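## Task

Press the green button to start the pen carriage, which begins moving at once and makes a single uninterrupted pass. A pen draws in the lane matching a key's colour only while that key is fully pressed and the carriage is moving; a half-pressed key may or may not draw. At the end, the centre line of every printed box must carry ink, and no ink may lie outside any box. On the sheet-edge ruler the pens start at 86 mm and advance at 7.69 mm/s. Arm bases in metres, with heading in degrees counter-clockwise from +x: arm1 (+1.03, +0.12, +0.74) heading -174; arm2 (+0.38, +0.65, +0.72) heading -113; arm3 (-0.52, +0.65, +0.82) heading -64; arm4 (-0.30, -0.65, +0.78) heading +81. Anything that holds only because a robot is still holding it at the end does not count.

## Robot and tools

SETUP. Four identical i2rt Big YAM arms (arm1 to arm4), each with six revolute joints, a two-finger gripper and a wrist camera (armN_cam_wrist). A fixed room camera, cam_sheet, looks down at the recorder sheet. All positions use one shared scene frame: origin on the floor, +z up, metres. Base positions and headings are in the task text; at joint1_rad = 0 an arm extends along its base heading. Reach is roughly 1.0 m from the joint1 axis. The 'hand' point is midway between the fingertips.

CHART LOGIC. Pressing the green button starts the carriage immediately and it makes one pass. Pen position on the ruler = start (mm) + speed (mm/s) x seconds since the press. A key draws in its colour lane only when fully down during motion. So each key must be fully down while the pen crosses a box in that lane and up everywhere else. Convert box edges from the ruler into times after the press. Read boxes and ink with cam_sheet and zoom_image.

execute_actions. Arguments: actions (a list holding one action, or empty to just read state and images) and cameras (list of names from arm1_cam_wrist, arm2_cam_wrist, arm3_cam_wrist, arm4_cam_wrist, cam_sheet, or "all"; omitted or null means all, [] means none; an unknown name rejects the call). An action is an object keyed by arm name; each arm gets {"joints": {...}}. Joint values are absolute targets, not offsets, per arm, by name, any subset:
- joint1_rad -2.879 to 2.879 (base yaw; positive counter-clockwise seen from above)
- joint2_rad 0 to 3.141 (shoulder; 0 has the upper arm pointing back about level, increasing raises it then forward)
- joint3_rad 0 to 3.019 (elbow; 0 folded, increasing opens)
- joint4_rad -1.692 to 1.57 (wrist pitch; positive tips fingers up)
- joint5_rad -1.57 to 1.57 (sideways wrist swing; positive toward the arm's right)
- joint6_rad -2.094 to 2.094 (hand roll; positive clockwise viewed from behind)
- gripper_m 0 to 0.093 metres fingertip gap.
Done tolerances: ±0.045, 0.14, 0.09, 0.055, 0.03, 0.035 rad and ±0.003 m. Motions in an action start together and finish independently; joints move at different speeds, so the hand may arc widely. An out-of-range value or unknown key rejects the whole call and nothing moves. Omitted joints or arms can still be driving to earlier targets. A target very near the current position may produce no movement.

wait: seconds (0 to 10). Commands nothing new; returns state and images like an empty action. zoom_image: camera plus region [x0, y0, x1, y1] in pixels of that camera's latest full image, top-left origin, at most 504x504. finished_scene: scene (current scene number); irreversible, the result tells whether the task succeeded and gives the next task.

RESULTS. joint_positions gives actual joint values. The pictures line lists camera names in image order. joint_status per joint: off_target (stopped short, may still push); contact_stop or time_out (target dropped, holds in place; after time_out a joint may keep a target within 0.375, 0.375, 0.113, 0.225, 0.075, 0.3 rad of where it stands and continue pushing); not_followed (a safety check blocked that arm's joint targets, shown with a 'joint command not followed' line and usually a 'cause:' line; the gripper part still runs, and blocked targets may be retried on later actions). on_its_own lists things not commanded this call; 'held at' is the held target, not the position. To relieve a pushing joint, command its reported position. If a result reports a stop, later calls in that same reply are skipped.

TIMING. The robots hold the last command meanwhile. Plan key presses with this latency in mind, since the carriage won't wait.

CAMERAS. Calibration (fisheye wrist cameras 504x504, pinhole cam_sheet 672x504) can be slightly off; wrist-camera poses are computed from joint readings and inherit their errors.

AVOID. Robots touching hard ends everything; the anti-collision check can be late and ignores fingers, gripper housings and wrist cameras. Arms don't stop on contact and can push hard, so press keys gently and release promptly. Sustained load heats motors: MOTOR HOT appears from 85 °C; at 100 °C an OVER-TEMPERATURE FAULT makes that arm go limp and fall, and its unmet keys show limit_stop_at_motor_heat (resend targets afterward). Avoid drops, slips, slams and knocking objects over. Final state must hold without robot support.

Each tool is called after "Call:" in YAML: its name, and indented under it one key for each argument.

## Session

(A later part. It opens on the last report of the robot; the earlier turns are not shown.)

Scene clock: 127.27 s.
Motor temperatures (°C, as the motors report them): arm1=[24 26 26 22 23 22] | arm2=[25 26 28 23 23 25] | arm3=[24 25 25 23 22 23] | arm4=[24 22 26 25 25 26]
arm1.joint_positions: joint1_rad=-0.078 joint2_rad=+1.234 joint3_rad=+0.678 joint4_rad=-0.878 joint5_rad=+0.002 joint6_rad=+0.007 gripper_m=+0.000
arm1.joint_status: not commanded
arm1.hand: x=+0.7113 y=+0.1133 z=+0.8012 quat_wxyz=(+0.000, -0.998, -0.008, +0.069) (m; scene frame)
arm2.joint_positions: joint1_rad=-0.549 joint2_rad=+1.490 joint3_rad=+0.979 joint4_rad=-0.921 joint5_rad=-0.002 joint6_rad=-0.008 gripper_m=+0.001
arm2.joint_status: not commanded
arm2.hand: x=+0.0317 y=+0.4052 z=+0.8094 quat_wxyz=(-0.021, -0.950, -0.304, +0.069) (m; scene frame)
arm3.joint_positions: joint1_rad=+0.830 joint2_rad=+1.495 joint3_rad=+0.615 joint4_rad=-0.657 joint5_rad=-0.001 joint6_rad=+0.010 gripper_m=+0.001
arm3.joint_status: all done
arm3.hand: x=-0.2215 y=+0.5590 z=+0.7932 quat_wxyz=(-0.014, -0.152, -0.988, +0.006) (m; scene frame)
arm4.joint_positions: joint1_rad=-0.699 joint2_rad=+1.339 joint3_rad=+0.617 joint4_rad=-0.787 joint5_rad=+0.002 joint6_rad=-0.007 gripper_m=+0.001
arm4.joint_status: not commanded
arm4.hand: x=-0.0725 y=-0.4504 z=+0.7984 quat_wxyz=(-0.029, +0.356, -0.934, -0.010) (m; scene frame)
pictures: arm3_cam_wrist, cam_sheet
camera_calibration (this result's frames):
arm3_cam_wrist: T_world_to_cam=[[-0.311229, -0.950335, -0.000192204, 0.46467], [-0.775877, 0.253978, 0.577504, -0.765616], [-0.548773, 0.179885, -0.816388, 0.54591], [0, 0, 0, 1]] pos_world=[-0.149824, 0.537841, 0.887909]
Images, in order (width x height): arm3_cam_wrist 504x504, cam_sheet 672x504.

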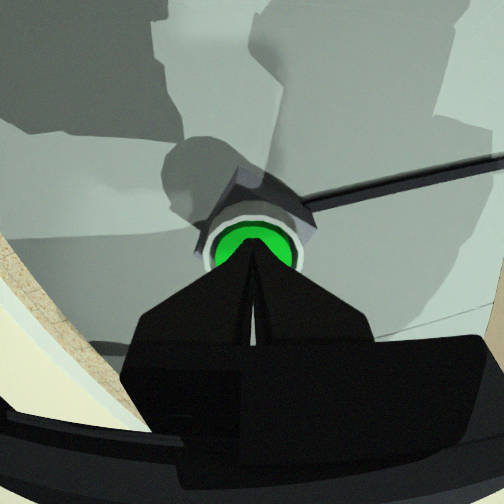

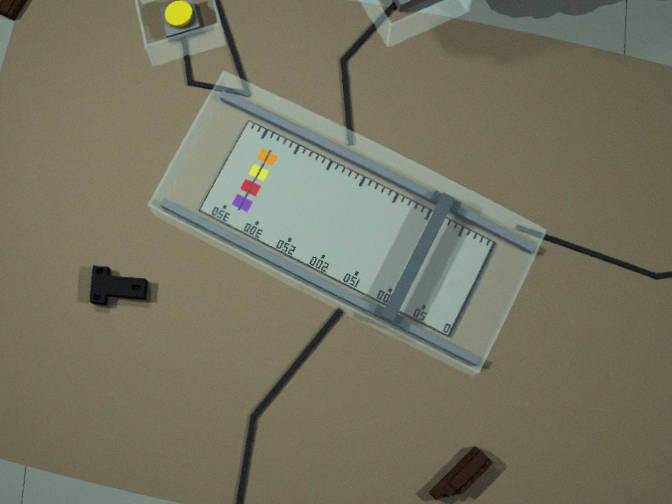

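Call:
execute_actions:
  actions:
    - {"arm3":{"joints":{"joint2_rad":1.62}}}
  cameras: ["arm3_cam_wrist","cam_sheet"]

Call:
execute_actions:
  actions:
    - {"arm3":{"joints":{"joint2_rad":1.265,"joint3_rad":0.69,"joint4_rad":-0.96}}}
  cameras: []

Call:
execute_actions:
  actions:
    - {"arm3":{"joints":{"joint1_rad":0.155,"joint2_rad":1.52,"joint3_rad":0.925,"joint4_rad":-0.665}}}
  cameras: []

Call:
execute_actions:
  actions:
    - {"arm3":{"joints":{"joint2_rad":1.69}}}
  cameras: ["arm3_cam_wrist","cam_sheet"]

Call:
wait:
  seconds: 10

Call:
wait:
  seconds: 10

Call:
wait:
  seconds: 6.9

Call:
execute_actions:
  actions:
    - {"arm1":{"joints":{"joint2_rad":1.43}},"arm2":{"joints":{"joint2_rad":1.66}},"arm3":{"joints":{"joint2_rad":1.865}},"arm4":{"joints":{"joint2_rad":1.53}}}
  cameras: ["cam_sheet"]

Call:
wait:
  seconds: 0.8

Call:
execute_actions:
  actions:
    - {"arm1":{"joints":{"joint2_rad":1.2}},"arm2":{"joints":{"joint2_rad":1.46}},"arm3":{"joints":{"joint2_rad":1.66}},"arm4":{"joints":{"joint2_rad":1.3}}}
  cameras: ["cam_sheet"]

Scene clock: 143.13 s.
Motor temperatures (°C, as the motors report them): arm1=[24 26 26 22 23 22] | arm2=[25 26 28 23 23 25] | arm3=[24 25 25 23 22 23] | arm4=[24 22 26 25 25 26]
arm1.joint_positions: joint1_rad=-0.078 joint2_rad=+1.234 joint3_rad=+0.678 joint4_rad=-0.878 joint5_rad=+0.002 joint6_rad=+0.007 gripper_m=+0.000
arm1.joint_status: not commanded
arm1.hand: x=+0.7113 y=+0.1133 z=+0.8012 quat_wxyz=(+0.000, -0.998, -0.008, +0.069) (m; scene frame)
arm2.joint_positions: joint1_rad=-0.549 joint2_rad=+1.490 joint3_rad=+0.979 joint4_rad=-0.921 joint5_rad=-0.002 joint6_rad=-0.008 gripper_m=+0.001
arm2.joint_status: not commanded
arm2.hand: x=+0.0317 y=+0.4052 z=+0.8094 quat_wxyz=(-0.021, -0.950, -0.304, +0.069) (m; scene frame)
arm3.joint_positions: joint1_rad=+0.830 joint2_rad=+1.584 joint3_rad=+0.620 joint4_rad=-0.654 joint5_rad=-0.001 joint6_rad=+0.010 gripper_m=+0.001
arm3.joint_status: all done
arm3.hand: x=-0.2322 y=+0.5621 z=+0.7692 quat_wxyz=(+0.025, -0.152, -0.988, +0.000) (m; scene frame)
arm4.joint_positions: joint1_rad=-0.699 joint2_rad=+1.339 joint3_rad=+0.617 joint4_rad=-0.787 joint5_rad=+0.002 joint6_rad=-0.007 gripper_m=+0.001
arm4.joint_status: not commanded
arm4.hand: x=-0.0725 y=-0.4504 z=+0.7984 quat_wxyz=(-0.029, +0.356, -0.934, -0.010) (m; scene frame)
pictures: arm3_cam_wrist, cam_sheet
camera_calibration (this result's frames):
arm3_cam_wrist: T_world_to_cam=[[-0.311753, -0.950162, 0.00161076, 0.462628], [-0.729227, 0.240349, 0.640671, -0.790953], [-0.609129, 0.198557, -0.767814, 0.458018], [0, 0, 0, 1]] pos_world=[-0.153567, 0.538734, 0.857668]
Images, in order (width x height): arm3_cam_wrist 504x504, cam_sheet 672x504.

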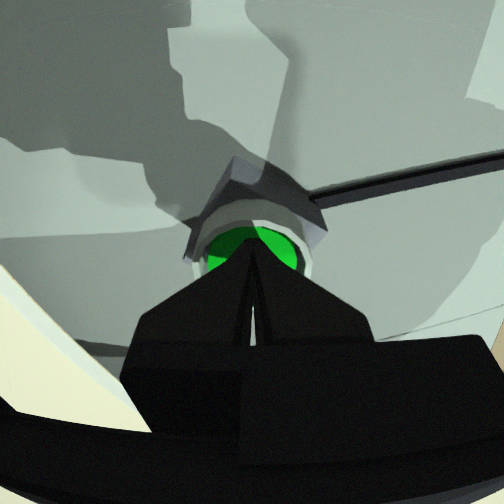

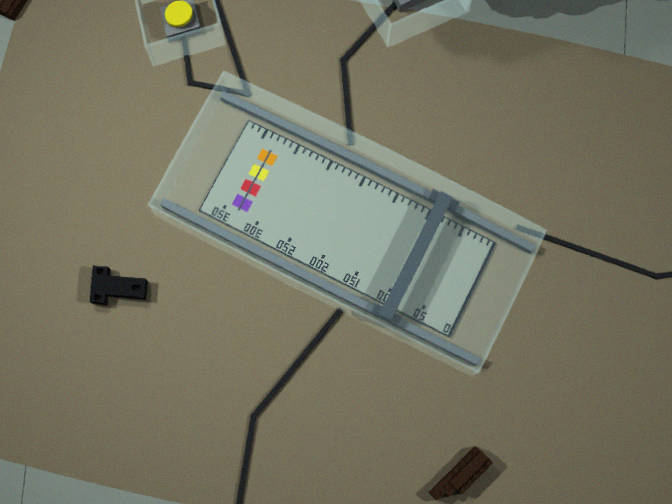

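Scene clock: 144.23 s.
Motor temperatures (°C, as the motors report them): arm1=[24 26 26 22 23 22] | arm2=[25 26 28 23 23 25] | arm3=[24 25 25 23 22 23] | arm4=[24 22 26 25 25 26]
arm1.joint_positions: joint1_rad=-0.078 joint2_rad=+1.234 joint3_rad=+0.678 joint4_rad=-0.878 joint5_rad=+0.002 joint6_rad=+0.007 gripper_m=+0.000
arm1.joint_status: not commanded
arm1.hand: x=+0.7113 y=+0.1133 z=+0.8012 quat_wxyz=(+0.000, -0.998, -0.008, +0.069) (m; scene frame)
arm2.joint_positions: joint1_rad=-0.549 joint2_rad=+1.490 joint3_rad=+0.979 joint4_rad=-0.921 joint5_rad=-0.002 joint6_rad=-0.008 gripper_m=+0.001
arm2.joint_status: not commanded
arm2.hand: x=+0.0317 y=+0.4052 z=+0.8094 quat_wxyz=(-0.021, -0.950, -0.304, +0.069) (m; scene frame)
arm3.joint_positions: joint1_rad=+0.830 joint2_rad=+1.254 joint3_rad=+0.657 joint4_rad=-0.950 joint5_rad=-0.001 joint6_rad=+0.010 gripper_m=+0.001
arm3.joint_status: all done
arm3.hand: x=-0.2422 y=+0.5659 z=+0.8712 quat_wxyz=(-0.010, -0.152, -0.988, +0.005) (m; scene frame)
arm4.joint_positions: joint1_rad=-0.699 joint2_rad=+1.339 joint3_rad=+0.617 joint4_rad=-0.787 joint5_rad=+0.002 joint6_rad=-0.007 gripper_m=+0.001
arm4.joint_status: not commanded
arm4.hand: x=-0.0725 y=-0.4504 z=+0.7984 quat_wxyz=(-0.029, +0.356, -0.934, -0.010) (m; scene frame)
pictures: none
No camera images: the call's "cameras" was empty. Leave "cameras" out to get every camera's image.

Scene clock: 145.50 s.
Motor temperatures (°C, as the motors report them): arm1=[24 26 26 22 23 22] | arm2=[25 26 28 23 23 25] | arm3=[24 25 25 23 22 23] | arm4=[24 22 26 25 25 26]
arm1.joint_positions: joint1_rad=-0.078 joint2_rad=+1.234 joint3_rad=+0.678 joint4_rad=-0.878 joint5_rad=+0.002 joint6_rad=+0.007 gripper_m=+0.000
arm1.joint_status: not commanded
arm1.hand: x=+0.7113 y=+0.1133 z=+0.8012 quat_wxyz=(+0.000, -0.998, -0.008, +0.069) (m; scene frame)
arm2.joint_positions: joint1_rad=-0.549 joint2_rad=+1.490 joint3_rad=+0.979 joint4_rad=-0.921 joint5_rad=-0.002 joint6_rad=-0.008 gripper_m=+0.001
arm2.joint_status: not commanded
arm2.hand: x=+0.0317 y=+0.4052 z=+0.8094 quat_wxyz=(-0.021, -0.950, -0.304, +0.069) (m; scene frame)
arm3.joint_positions: joint1_rad=+0.148 joint2_rad=+1.511 joint3_rad=+0.902 joint4_rad=-0.676 joint5_rad=+0.000 joint6_rad=+0.010 gripper_m=+0.001
arm3.joint_status: all done
arm3.hand: x=-0.2684 y=+0.2774 z=+0.8804 quat_wxyz=(-0.126, -0.468, -0.872, +0.070) (m; scene frame)
arm4.joint_positions: joint1_rad=-0.699 joint2_rad=+1.339 joint3_rad=+0.617 joint4_rad=-0.787 joint5_rad=+0.002 joint6_rad=-0.007 gripper_m=+0.001
arm4.joint_status: not commanded
arm4.hand: x=-0.0725 y=-0.4504 z=+0.7984 quat_wxyz=(-0.029, +0.356, -0.934, -0.010) (m; scene frame)
pictures: none
No camera images: the call's "cameras" was empty. Leave "cameras" out to get every camera's image.

Scene clock: 146.60 s.
Motor temperatures (°C, as the motors report them): arm1=[24 26 26 22 23 22] | arm2=[25 26 28 23 23 25] | arm3=[24 25 25 23 22 23] | arm4=[24 22 26 25 25 26]
arm1.joint_positions: joint1_rad=-0.078 joint2_rad=+1.234 joint3_rad=+0.678 joint4_rad=-0.878 joint5_rad=+0.002 joint6_rad=+0.007 gripper_m=+0.000
arm1.joint_status: not commanded
arm1.hand: x=+0.7113 y=+0.1133 z=+0.8012 quat_wxyz=(+0.000, -0.998, -0.008, +0.069) (m; scene frame)
arm2.joint_positions: joint1_rad=-0.549 joint2_rad=+1.490 joint3_rad=+0.979 joint4_rad=-0.921 joint5_rad=-0.002 joint6_rad=-0.008 gripper_m=+0.001
arm2.joint_status: not commanded
arm2.hand: x=+0.0317 y=+0.4052 z=+0.8094 quat_wxyz=(-0.021, -0.950, -0.304, +0.069) (m; scene frame)
arm3.joint_positions: joint1_rad=+0.148 joint2_rad=+1.697 joint3_rad=+0.902 joint4_rad=-0.675 joint5_rad=+0.000 joint6_rad=+0.010 gripper_m=+0.001
arm3.joint_status: all done
arm3.hand: x=-0.2802 y=+0.2938 z=+0.8028 quat_wxyz=(-0.044, -0.473, -0.880, +0.028) (m; scene frame)
arm4.joint_positions: joint1_rad=-0.699 joint2_rad=+1.339 joint3_rad=+0.617 joint4_rad=-0.787 joint5_rad=+0.002 joint6_rad=-0.007 gripper_m=+0.001
arm4.joint_status: not commanded
arm4.hand: x=-0.0725 y=-0.4504 z=+0.7984 quat_wxyz=(-0.029, +0.356, -0.934, -0.010) (m; scene frame)
pictures: arm3_cam_wrist, cam_sheet
camera_calibration (this result's frames):
arm3_cam_wrist: T_world_to_cam=[[-0.840217, -0.54225, -0.000777406, -0.0732391], [-0.465078, 0.719899, 0.515217, -0.749167], [-0.278817, 0.433255, -0.857059, 0.603058], [0, 0, 0, 1]] pos_world=[-0.241815, 0.238333, 0.902783]
Images, in order (width x height): arm3_cam_wrist 504x504, cam_sheet 672x504.

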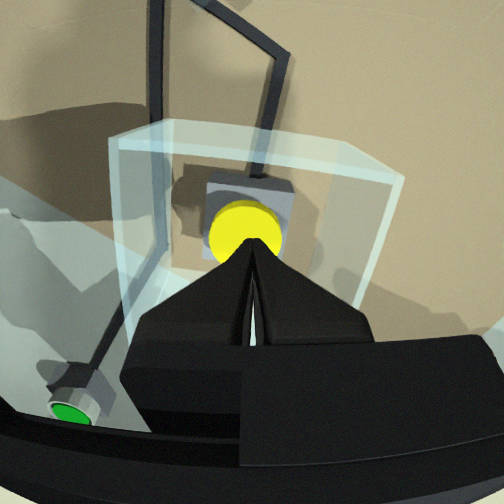

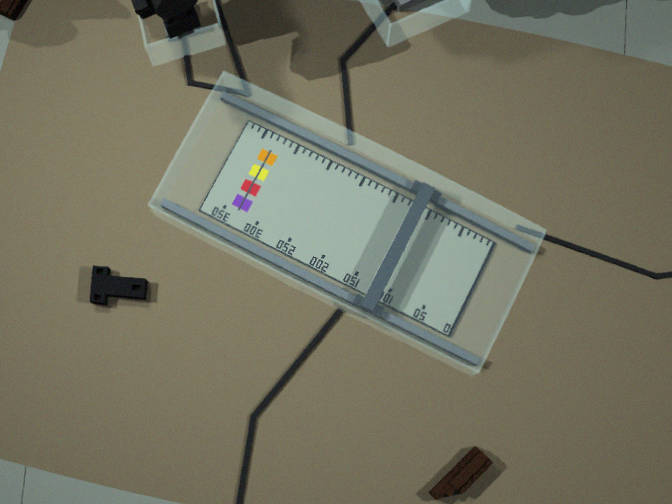

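Scene clock: 156.60 s.
Motor temperatures (°C, as the motors report them): arm1=[24 26 26 22 23 22] | arm2=[25 26 29 23 23 25] | arm3=[24 26 26 23 22 23] | arm4=[24 22 26 25 25 26]
arm1.joint_positions: joint1_rad=-0.078 joint2_rad=+1.234 joint3_rad=+0.678 joint4_rad=-0.878 joint5_rad=+0.002 joint6_rad=+0.007 gripper_m=+0.000
arm1.joint_status: not commanded
arm1.hand: x=+0.7113 y=+0.1133 z=+0.8012 quat_wxyz=(+0.000, -0.998, -0.008, +0.069) (m; scene frame)
arm2.joint_positions: joint1_rad=-0.549 joint2_rad=+1.490 joint3_rad=+0.979 joint4_rad=-0.921 joint5_rad=-0.002 joint6_rad=-0.008 gripper_m=+0.001
arm2.joint_status: not commanded
arm2.hand: x=+0.0317 y=+0.4052 z=+0.8094 quat_wxyz=(-0.021, -0.950, -0.304, +0.069) (m; scene frame)
arm3.joint_positions: joint1_rad=+0.148 joint2_rad=+1.697 joint3_rad=+0.902 joint4_rad=-0.675 joint5_rad=+0.000 joint6_rad=+0.010 gripper_m=+0.001
arm3.joint_status: all done
arm3.hand: x=-0.2802 y=+0.2938 z=+0.8028 quat_wxyz=(-0.044, -0.473, -0.880, +0.028) (m; scene frame)
arm4.joint_positions: joint1_rad=-0.699 joint2_rad=+1.339 joint3_rad=+0.617 joint4_rad=-0.787 joint5_rad=+0.002 joint6_rad=-0.007 gripper_m=+0.001
arm4.joint_status: not commanded
arm4.hand: x=-0.0725 y=-0.4504 z=+0.7984 quat_wxyz=(-0.029, +0.356, -0.934, -0.010) (m; scene frame)
wait: 10.00 s; at rest by 0.27 s
pictures: arm1_cam_wrist, arm2_cam_wrist, arm3_cam_wrist, arm4_cam_wrist, cam_sheet
camera_calibration (this result's frames):
arm1_cam_wrist: T_world_to_cam=[[-0.0236946, 0.999529, -0.019513, -0.0742372], [0.885173, 0.0300477, 0.464291, -1.00459], [0.464659, -0.00627121, -0.885467, 0.506973], [0, 0, 0, 1]] pos_world=[0.651904, 0.107567, 0.913881]
arm2_cam_wrist: T_world_to_cam=[[-0.605406, 0.795902, -0.00490079, -0.297637], [0.705148, 0.539209, 0.460456, -0.605352], [0.369121, 0.275307, -0.887669, 0.716798], [0, 0, 0, 1]] pos_world=[-0.0179134, 0.365961, 0.913558]
arm3_cam_wrist: T_world_to_cam=[[-0.840217, -0.54225, -0.000777406, -0.0732391], [-0.465078, 0.719899, 0.515217, -0.749167], [-0.278817, 0.433255, -0.857059, 0.603058], [0, 0, 0, 1]] pos_world=[-0.241815, 0.238333, 0.902783]
arm4_cam_wrist: T_world_to_cam=[[0.654038, -0.756423, -0.00757983, -0.287271], [-0.631892, -0.551817, 0.544252, -0.722699], [-0.415868, -0.351172, -0.838887, 0.602605], [0, 0, 0, 1]] pos_world=[-0.018177, -0.404478, 0.896671]
Images, in order (width x height): arm1_cam_wrist 504x504, arm2_cam_wrist 504x504, arm3_cam_wrist 504x504, arm4_cam_wrist 504x504, cam_sheet 672x504.

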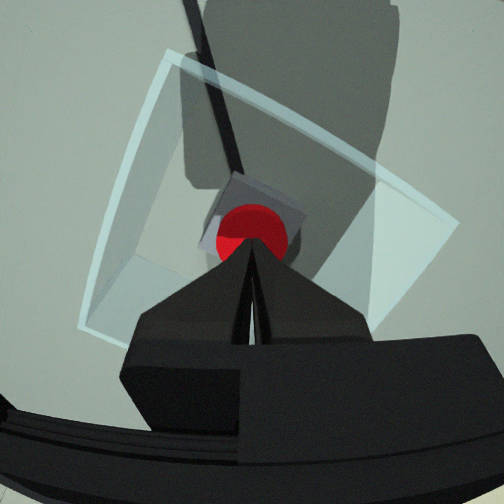

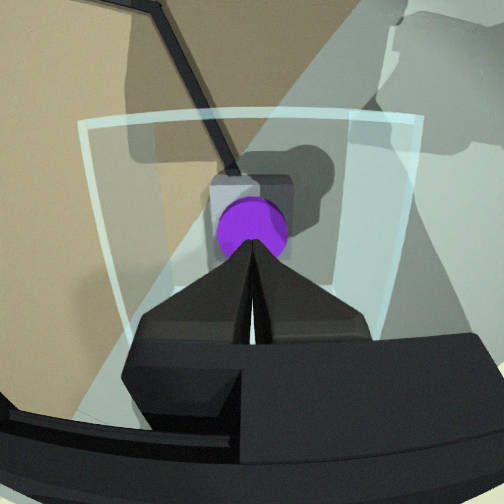

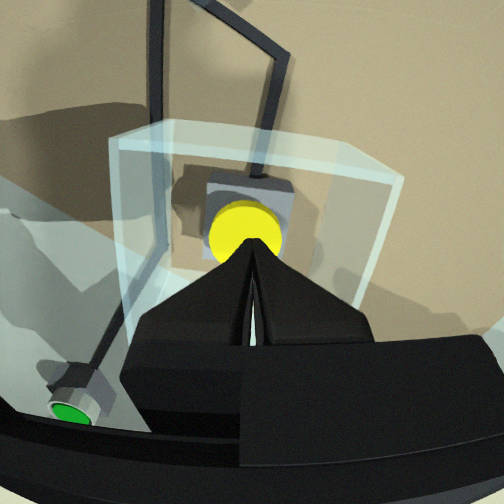

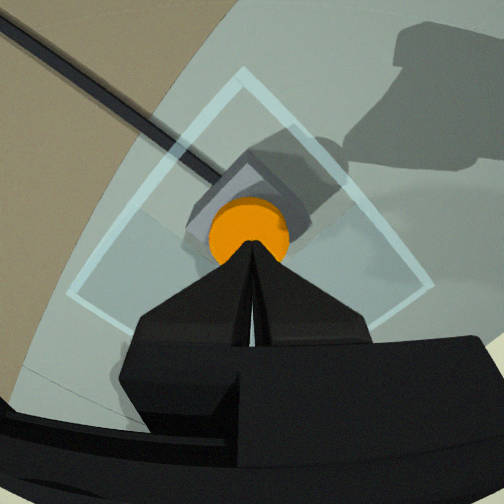

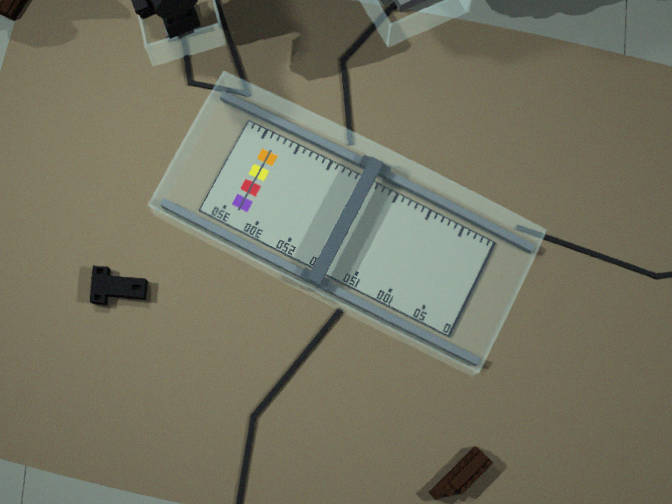

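Scene clock: 166.60 s.
Motor temperatures (°C, as the motors report them): arm1=[24 26 26 22 23 22] | arm2=[25 26 29 23 23 25] | arm3=[24 26 26 23 22 23] | arm4=[24 22 26 25 25 26]
arm1.joint_positions: joint1_rad=-0.078 joint2_rad=+1.234 joint3_rad=+0.678 joint4_rad=-0.878 joint5_rad=+0.002 joint6_rad=+0.007 gripper_m=+0.000
arm1.joint_status: not commanded
arm1.hand: x=+0.7113 y=+0.1133 z=+0.8012 quat_wxyz=(+0.000, -0.998, -0.008, +0.069) (m; scene frame)
arm2.joint_positions: joint1_rad=-0.549 joint2_rad=+1.490 joint3_rad=+0.979 joint4_rad=-0.921 joint5_rad=-0.002 joint6_rad=-0.008 gripper_m=+0.001
arm2.joint_status: not commanded
arm2.hand: x=+0.0317 y=+0.4052 z=+0.8094 quat_wxyz=(-0.021, -0.950, -0.304, +0.069) (m; scene frame)
arm3.joint_positions: joint1_rad=+0.148 joint2_rad=+1.697 joint3_rad=+0.902 joint4_rad=-0.675 joint5_rad=+0.000 joint6_rad=+0.010 gripper_m=+0.001
arm3.joint_status: all done
arm3.hand: x=-0.2802 y=+0.2938 z=+0.8028 quat_wxyz=(-0.044, -0.473, -0.880, +0.028) (m; scene frame)
arm4.joint_positions: joint1_rad=-0.699 joint2_rad=+1.339 joint3_rad=+0.617 joint4_rad=-0.787 joint5_rad=+0.002 joint6_rad=-0.007 gripper_m=+0.001
arm4.joint_status: not commanded
arm4.hand: x=-0.0725 y=-0.4504 z=+0.7984 quat_wxyz=(-0.029, +0.356, -0.934, -0.010) (m; scene frame)
wait: 10.00 s; at rest by 0.27 s
pictures: arm1_cam_wrist, arm2_cam_wrist, arm3_cam_wrist, arm4_cam_wrist, cam_sheet
camera_calibration (this result's frames):
arm1_cam_wrist: T_world_to_cam=[[-0.0236946, 0.999529, -0.019513, -0.0742372], [0.885173, 0.0300477, 0.464291, -1.00459], [0.464659, -0.00627121, -0.885467, 0.506973], [0, 0, 0, 1]] pos_world=[0.651904, 0.107567, 0.913881]
arm2_cam_wrist: T_world_to_cam=[[-0.605406, 0.795902, -0.00490079, -0.297637], [0.705148, 0.539209, 0.460456, -0.605352], [0.369121, 0.275307, -0.887669, 0.716798], [0, 0, 0, 1]] pos_world=[-0.0179134, 0.365961, 0.913558]
arm3_cam_wrist: T_world_to_cam=[[-0.840217, -0.54225, -0.000777406, -0.0732391], [-0.465078, 0.719899, 0.515217, -0.749167], [-0.278817, 0.433255, -0.857059, 0.603058], [0, 0, 0, 1]] pos_world=[-0.241815, 0.238333, 0.902783]
arm4_cam_wrist: T_world_to_cam=[[0.654038, -0.756423, -0.00757983, -0.287271], [-0.631892, -0.551817, 0.544252, -0.722699], [-0.415868, -0.351172, -0.838887, 0.602605], [0, 0, 0, 1]] pos_world=[-0.018177, -0.404478, 0.896671]
Images, in order (width x height): arm1_cam_wrist 504x504, arm2_cam_wrist 504x504, arm3_cam_wrist 504x504, arm4_cam_wrist 504x504, cam_sheet 672x504.

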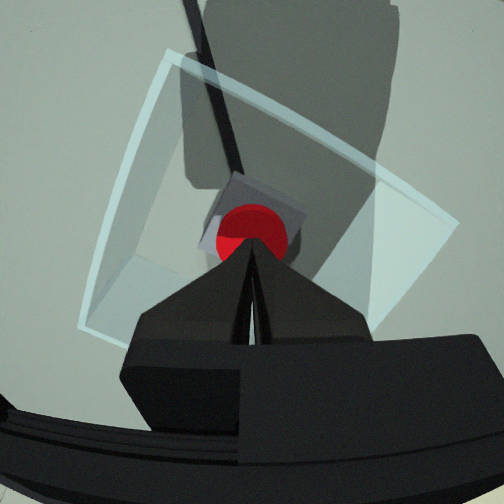

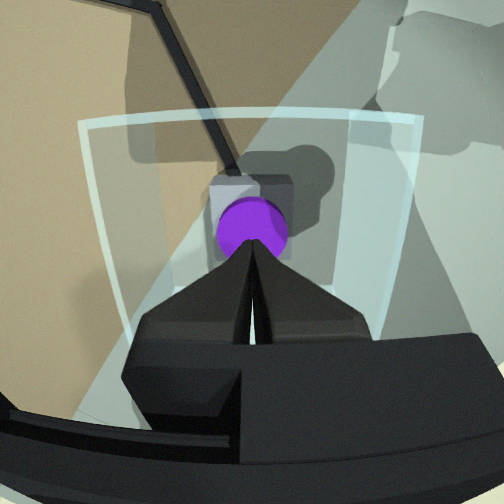

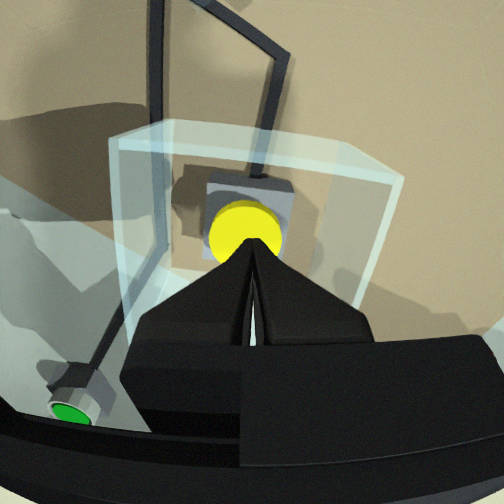

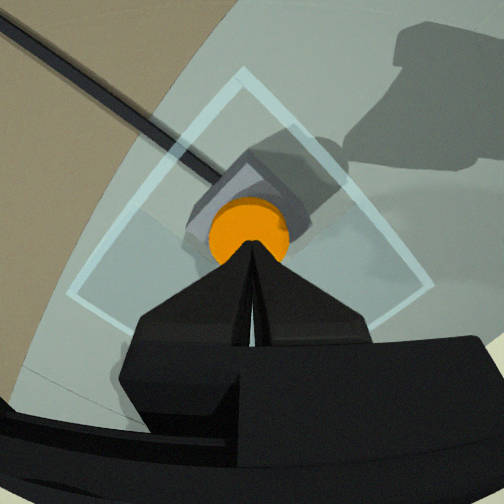

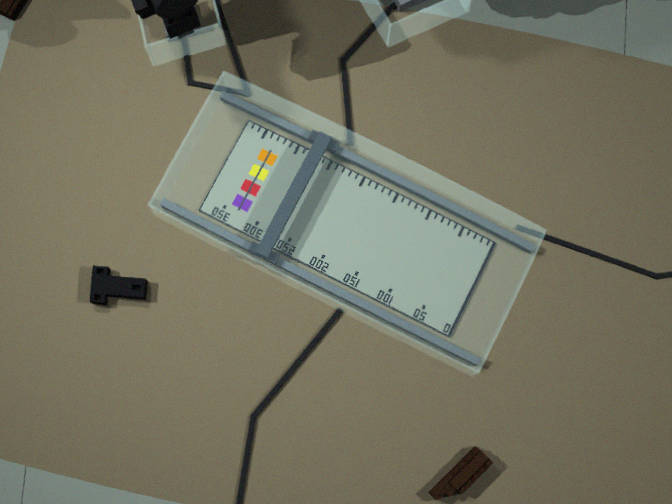

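Scene clock: 173.50 s.
Motor temperatures (°C, as the motors report them): arm1=[24 26 26 22 23 22] | arm2=[25 26 29 23 23 25] | arm3=[24 26 26 23 22 23] | arm4=[24 22 26 25 25 26]
arm1.joint_positions: joint1_rad=-0.078 joint2_rad=+1.234 joint3_rad=+0.678 joint4_rad=-0.878 joint5_rad=+0.002 joint6_rad=+0.007 gripper_m=+0.000
arm1.joint_status: not commanded
arm1.hand: x=+0.7113 y=+0.1133 z=+0.8012 quat_wxyz=(+0.000, -0.998, -0.008, +0.069) (m; scene frame)
arm2.joint_positions: joint1_rad=-0.549 joint2_rad=+1.490 joint3_rad=+0.979 joint4_rad=-0.921 joint5_rad=-0.002 joint6_rad=-0.008 gripper_m=+0.001
arm2.joint_status: not commanded
arm2.hand: x=+0.0317 y=+0.4052 z=+0.8094 quat_wxyz=(-0.021, -0.950, -0.304, +0.069) (m; scene frame)
arm3.joint_positions: joint1_rad=+0.148 joint2_rad=+1.697 joint3_rad=+0.902 joint4_rad=-0.675 joint5_rad=+0.000 joint6_rad=+0.010 gripper_m=+0.001
arm3.joint_status: all done
arm3.hand: x=-0.2802 y=+0.2938 z=+0.8028 quat_wxyz=(-0.044, -0.473, -0.880, +0.028) (m; scene frame)
arm4.joint_positions: joint1_rad=-0.699 joint2_rad=+1.339 joint3_rad=+0.617 joint4_rad=-0.787 joint5_rad=+0.002 joint6_rad=-0.007 gripper_m=+0.001
arm4.joint_status: not commanded
arm4.hand: x=-0.0725 y=-0.4504 z=+0.7984 quat_wxyz=(-0.029, +0.356, -0.934, -0.010) (m; scene frame)
wait: 6.90 s; at rest by 0.27 s
pictures: arm1_cam_wrist, arm2_cam_wrist, arm3_cam_wrist, arm4_cam_wrist, cam_sheet
camera_calibration (this result's frames):
arm1_cam_wrist: T_world_to_cam=[[-0.0236946, 0.999529, -0.019513, -0.0742372], [0.885173, 0.0300477, 0.464291, -1.00459], [0.464659, -0.00627121, -0.885467, 0.506973], [0, 0, 0, 1]] pos_world=[0.651904, 0.107567, 0.913881]
arm2_cam_wrist: T_world_to_cam=[[-0.605406, 0.795902, -0.00490079, -0.297637], [0.705148, 0.539209, 0.460456, -0.605352], [0.369121, 0.275307, -0.887669, 0.716798], [0, 0, 0, 1]] pos_world=[-0.0179134, 0.365961, 0.913558]
arm3_cam_wrist: T_world_to_cam=[[-0.840217, -0.54225, -0.000777406, -0.0732391], [-0.465078, 0.719899, 0.515217, -0.749167], [-0.278817, 0.433255, -0.857059, 0.603058], [0, 0, 0, 1]] pos_world=[-0.241815, 0.238333, 0.902783]
arm4_cam_wrist: T_world_to_cam=[[0.654038, -0.756423, -0.00757983, -0.287271], [-0.631892, -0.551817, 0.544252, -0.722699], [-0.415868, -0.351172, -0.838887, 0.602605], [0, 0, 0, 1]] pos_world=[-0.018177, -0.404478, 0.896671]
Images, in order (width x height): arm1_cam_wrist 504x504, arm2_cam_wrist 504x504, arm3_cam_wrist 504x504, arm4_cam_wrist 504x504, cam_sheet 672x504.

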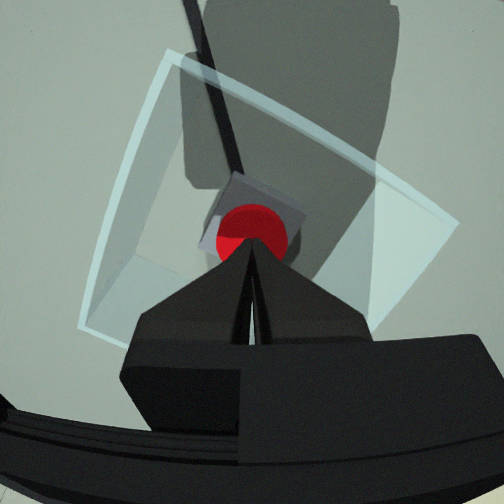

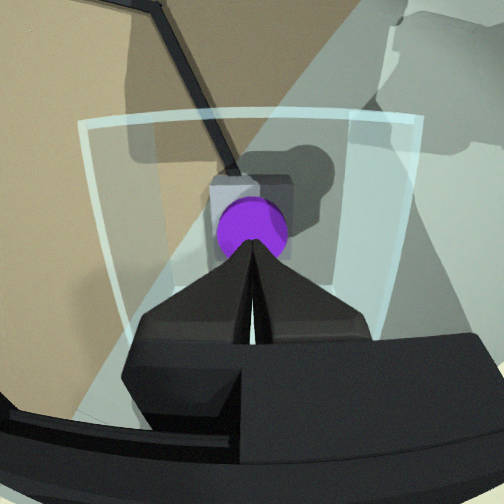

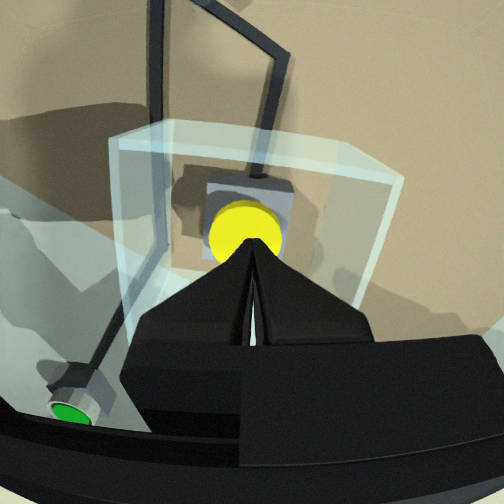

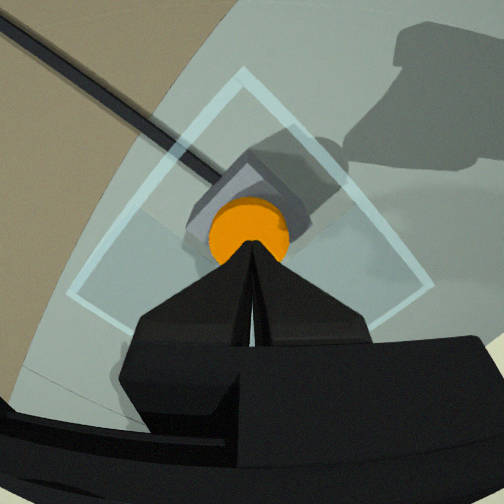

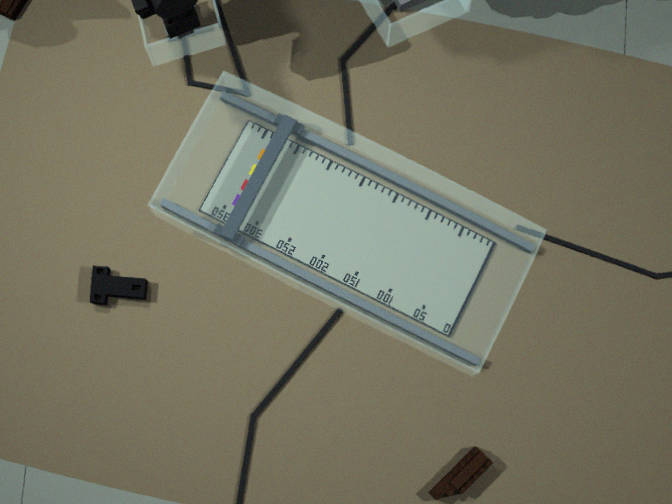

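Scene clock: 174.37 s.
Motor temperatures (°C, as the motors report them): arm1=[24 26 26 22 23 22] | arm2=[25 26 29 23 23 25] | arm3=[24 26 26 23 22 23] | arm4=[24 22 26 25 25 26]
arm1.joint_positions: joint1_rad=-0.078 joint2_rad=+1.384 joint3_rad=+0.696 joint4_rad=-0.883 joint5_rad=+0.002 joint6_rad=+0.007 gripper_m=+0.000
arm1.joint_status: all done
arm1.hand: x=+0.7171 y=+0.1135 z=+0.7626 quat_wxyz=(+0.001, -1.000, -0.008, +0.000) (m; scene frame)
arm2.joint_positions: joint1_rad=-0.549 joint2_rad=+1.608 joint3_rad=+0.993 joint4_rad=-0.926 joint5_rad=-0.002 joint6_rad=-0.007 gripper_m=+0.001
arm2.joint_status: all done
arm2.hand: x=+0.0339 y=+0.4069 z=+0.7666 quat_wxyz=(-0.005, -0.952, -0.305, +0.017) (m; scene frame)
arm3.joint_positions: joint1_rad=+0.148 joint2_rad=+1.807 joint3_rad=+0.926 joint4_rad=-0.671 joint5_rad=+0.000 joint6_rad=+0.010 gripper_m=+0.001
arm3.joint_status: all done
arm3.hand: x=-0.2831 y=+0.2978 z=+0.7648 quat_wxyz=(-0.008, -0.473, -0.881, +0.008) (m; scene frame)
arm4.joint_positions: joint1_rad=-0.699 joint2_rad=+1.449 joint3_rad=+0.639 joint4_rad=-0.797 joint5_rad=+0.002 joint6_rad=-0.007 gripper_m=+0.001
arm4.joint_status: all done
arm4.hand: x=-0.0762 y=-0.4537 z=+0.7737 quat_wxyz=(+0.017, +0.357, -0.934, +0.007) (m; scene frame)
pictures: cam_sheet
Images, in order (width x height): cam_sheet 672x504.

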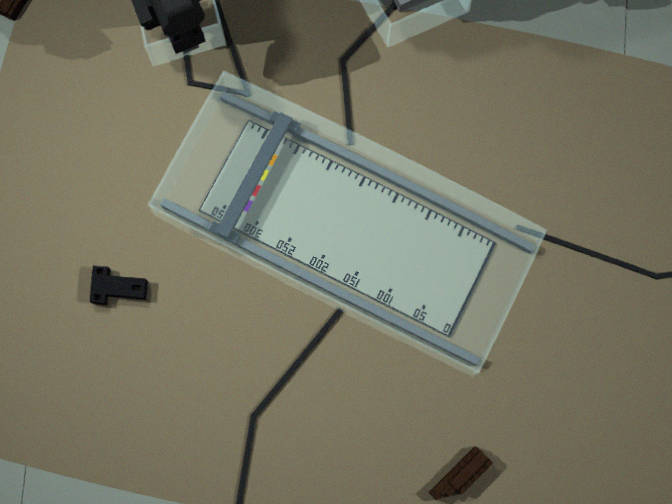

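Scene clock: 175.17 s.
Motor temperatures (°C, as the motors report them): arm1=[24 26 26 22 23 22] | arm2=[25 26 29 23 23 25] | arm3=[24 26 26 23 22 23] | arm4=[24 22 26 25 25 26]
arm1.joint_positions: joint1_rad=-0.078 joint2_rad=+1.384 joint3_rad=+0.696 joint4_rad=-0.883 joint5_rad=+0.002 joint6_rad=+0.007 gripper_m=+0.000
arm1.joint_status: all done
arm1.hand: x=+0.7171 y=+0.1135 z=+0.7626 quat_wxyz=(+0.001, -1.000, -0.008, +0.000) (m; scene frame)
arm2.joint_positions: joint1_rad=-0.549 joint2_rad=+1.608 joint3_rad=+0.993 joint4_rad=-0.926 joint5_rad=-0.002 joint6_rad=-0.007 gripper_m=+0.001
arm2.joint_status: all done
arm2.hand: x=+0.0339 y=+0.4069 z=+0.7666 quat_wxyz=(-0.005, -0.952, -0.305, +0.017) (m; scene frame)
arm3.joint_positions: joint1_rad=+0.148 joint2_rad=+1.807 joint3_rad=+0.926 joint4_rad=-0.671 joint5_rad=+0.000 joint6_rad=+0.010 gripper_m=+0.001
arm3.joint_status: all done
arm3.hand: x=-0.2831 y=+0.2978 z=+0.7648 quat_wxyz=(-0.008, -0.473, -0.881, +0.008) (m; scene frame)
arm4.joint_positions: joint1_rad=-0.699 joint2_rad=+1.449 joint3_rad=+0.639 joint4_rad=-0.797 joint5_rad=+0.002 joint6_rad=-0.007 gripper_m=+0.001
arm4.joint_status: all done
arm4.hand: x=-0.0762 y=-0.4537 z=+0.7737 quat_wxyz=(+0.017, +0.357, -0.934, +0.007) (m; scene frame)
wait: 0.80 s; at rest by 0.27 s
pictures: arm1_cam_wrist, arm2_cam_wrist, arm3_cam_wrist, arm4_cam_wrist, cam_sheet
camera_calibration (this result's frames):
arm1_cam_wrist: T_world_to_cam=[[-0.0209384, 0.999593, -0.0193556, -0.0771124], [0.812851, 0.028292, 0.581784, -1.02933], [0.582095, -0.00355159, -0.813113, 0.330397], [0, 0, 0, 1]] pos_world=[0.642753, 0.107376, 0.866004]
arm2_cam_wrist: T_world_to_cam=[[-0.604213, 0.796772, -0.00897981, -0.295144], [0.660347, 0.507002, 0.553978, -0.645166], [0.445947, 0.328791, -0.832483, 0.610871], [0, 0, 0, 1]] pos_world=[-0.0247124, 0.361414, 0.863296]
arm3_cam_wrist: T_world_to_cam=[[-0.840541, -0.541747, 0.000601262, -0.0748858], [-0.439471, 0.682503, 0.583999, -0.768006], [-0.31679, 0.490611, -0.811754, 0.505503], [0, 0, 0, 1]] pos_world=[-0.240322, 0.235592, 0.858905]
arm4_cam_wrist: T_world_to_cam=[[0.653527, -0.756874, -0.00658911, -0.288514], [-0.588908, -0.513926, 0.623753, -0.75451], [-0.475489, -0.403759, -0.781594, 0.506454], [0, 0, 0, 1]] pos_world=[-0.0149715, -0.401645, 0.864568]
Images, in order (width x height): arm1_cam_wrist 504x504, arm2_cam_wrist 504x504, arm3_cam_wrist 504x504, arm4_cam_wrist 504x504, cam_sheet 672x504.

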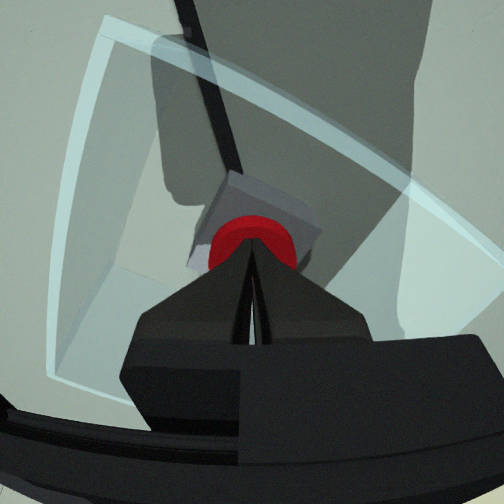

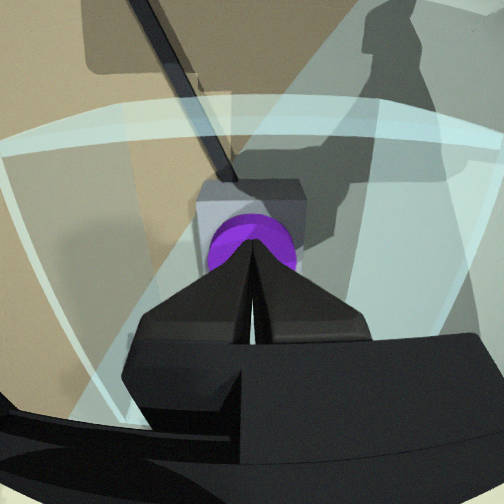

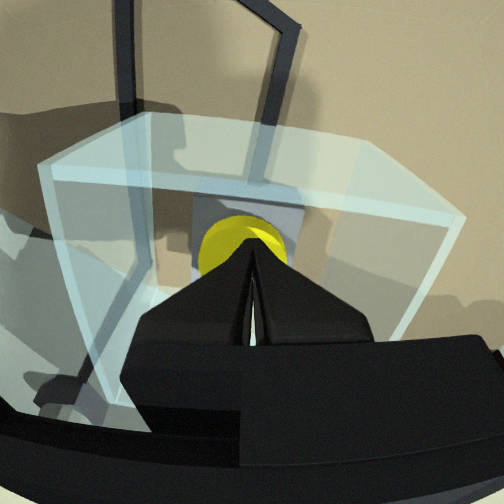

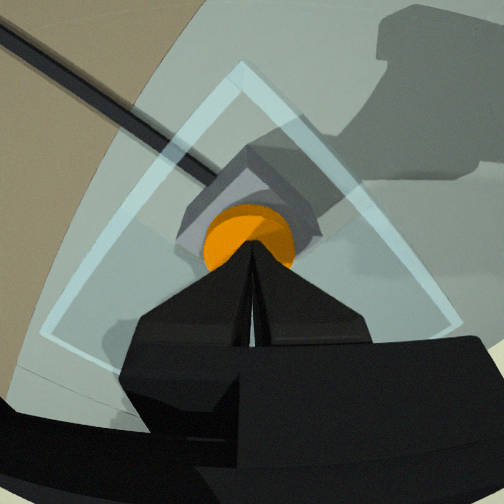

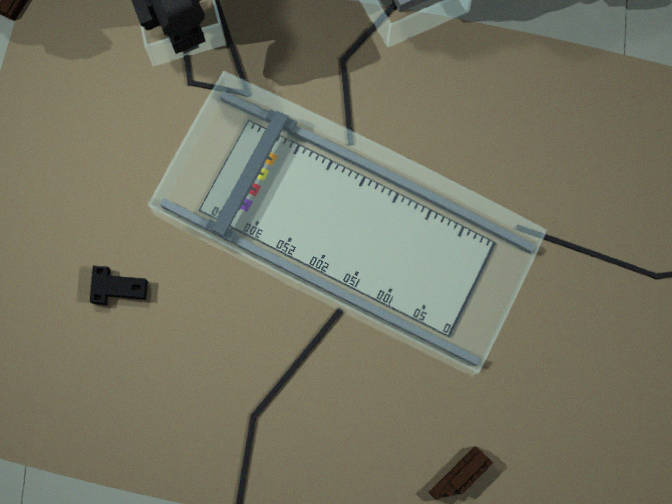

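Scene clock: 176.27 s.
Motor temperatures (°C, as the motors report them): arm1=[24 26 26 22 23 22] | arm2=[25 26 29 23 23 25] | arm3=[24 26 26 23 22 23] | arm4=[24 22 26 25 25 26]
arm1.joint_positions: joint1_rad=-0.078 joint2_rad=+1.191 joint3_rad=+0.677 joint4_rad=-0.883 joint5_rad=+0.002 joint6_rad=+0.007 gripper_m=+0.000
arm1.joint_status: all done
arm1.hand: x=+0.7106 y=+0.1133 z=+0.8133 quat_wxyz=(+0.000, -0.996, -0.008, +0.087) (m; scene frame)
arm2.joint_positions: joint1_rad=-0.549 joint2_rad=+1.452 joint3_rad=+0.987 joint4_rad=-0.926 joint5_rad=-0.002 joint6_rad=-0.007 gripper_m=+0.001
arm2.joint_status: all done
arm2.hand: x=+0.0289 y=+0.4031 z=+0.8277 quat_wxyz=(-0.027, -0.948, -0.304, +0.089) (m; scene frame)
arm3.joint_positions: joint1_rad=+0.148 joint2_rad=+1.648 joint3_rad=+0.925 joint4_rad=-0.671 joint5_rad=+0.000 joint6_rad=+0.010 gripper_m=+0.001
arm3.joint_status: all done
arm3.hand: x=-0.2693 y=+0.2783 z=+0.8305 quat_wxyz=(-0.078, -0.471, -0.877, +0.045) (m; scene frame)
arm4.joint_positions: joint1_rad=-0.699 joint2_rad=+1.294 joint3_rad=+0.615 joint4_rad=-0.787 joint5_rad=+0.001 joint6_rad=-0.007 gripper_m=+0.001
arm4.joint_status: all done
arm4.hand: x=-0.0697 y=-0.4479 z=+0.8101 quat_wxyz=(-0.048, +0.356, -0.933, -0.017) (m; scene frame)
pictures: cam_sheet
Images, in order (width x height): cam_sheet 672x504.

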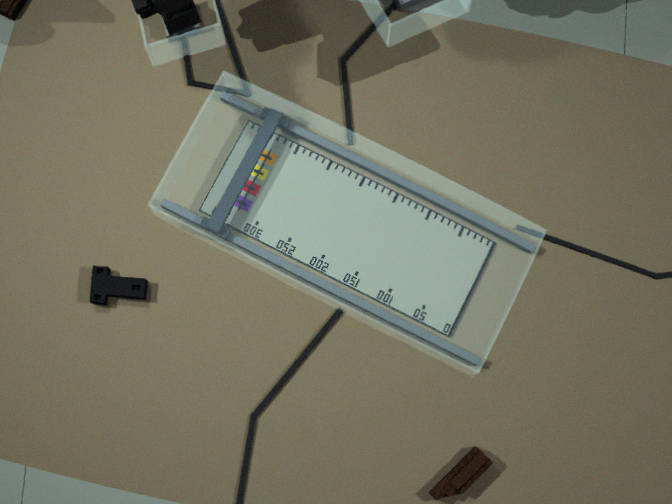

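Call:
execute_actions:
  actions: []
  cameras: ["cam_sheet"]

Call:
zoom_image:
  camera: "cam_sheet"
  region: [200, 120, 320, 240]

Scene clock: 177.90 s.
Motor temperatures (°C, as the motors report them): arm1=[24 26 26 22 23 22] | arm2=[25 26 29 23 23 25] | arm3=[24 26 26 23 22 23] | arm4=[24 22 26 25 25 26]
arm1.joint_positions: joint1_rad=-0.078 joint2_rad=+1.191 joint3_rad=+0.677 joint4_rad=-0.883 joint5_rad=+0.002 joint6_rad=+0.007 gripper_m=+0.000
arm1.joint_status: all done
arm1.hand: x=+0.7106 y=+0.1133 z=+0.8133 quat_wxyz=(+0.000, -0.996, -0.008, +0.087) (m; scene frame)
arm2.joint_positions: joint1_rad=-0.549 joint2_rad=+1.452 joint3_rad=+0.987 joint4_rad=-0.926 joint5_rad=-0.002 joint6_rad=-0.007 gripper_m=+0.001
arm2.joint_status: all done
arm2.hand: x=+0.0289 y=+0.4031 z=+0.8277 quat_wxyz=(-0.027, -0.948, -0.304, +0.089) (m; scene frame)
arm3.joint_positions: joint1_rad=+0.148 joint2_rad=+1.648 joint3_rad=+0.925 joint4_rad=-0.671 joint5_rad=+0.000 joint6_rad=+0.010 gripper_m=+0.001
arm3.joint_status: all done
arm3.hand: x=-0.2693 y=+0.2783 z=+0.8305 quat_wxyz=(-0.078, -0.471, -0.877, +0.045) (m; scene frame)
arm4.joint_positions: joint1_rad=-0.699 joint2_rad=+1.294 joint3_rad=+0.615 joint4_rad=-0.787 joint5_rad=+0.001 joint6_rad=-0.007 gripper_m=+0.001
arm4.joint_status: all done
arm4.hand: x=-0.0697 y=-0.4479 z=+0.8101 quat_wxyz=(-0.048, +0.356, -0.933, -0.017) (m; scene frame)
pictures: cam_sheet
Images, in order (width x height): cam_sheet 672x504.

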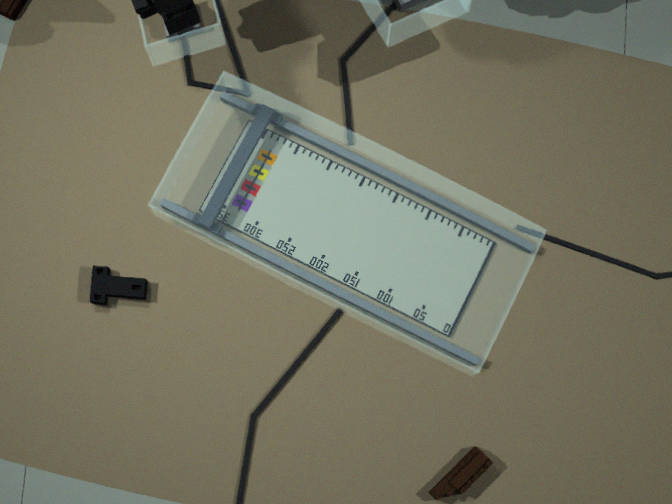

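Region (200, 120, 320, 240) of cam_sheet's 672x504 image, scaled by 4.200, with more detail than that image has.

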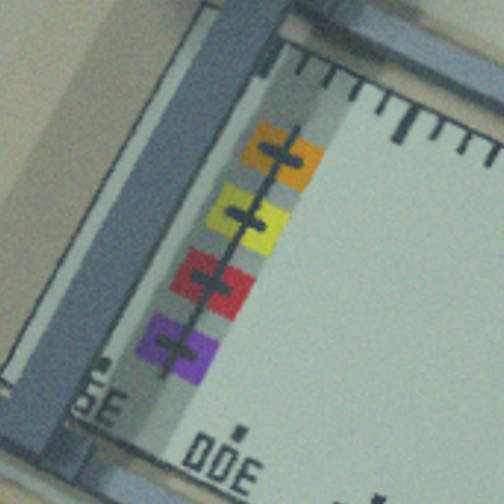

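Call:
finished_scene:
  scene: 1

The scene is finished: the task was done.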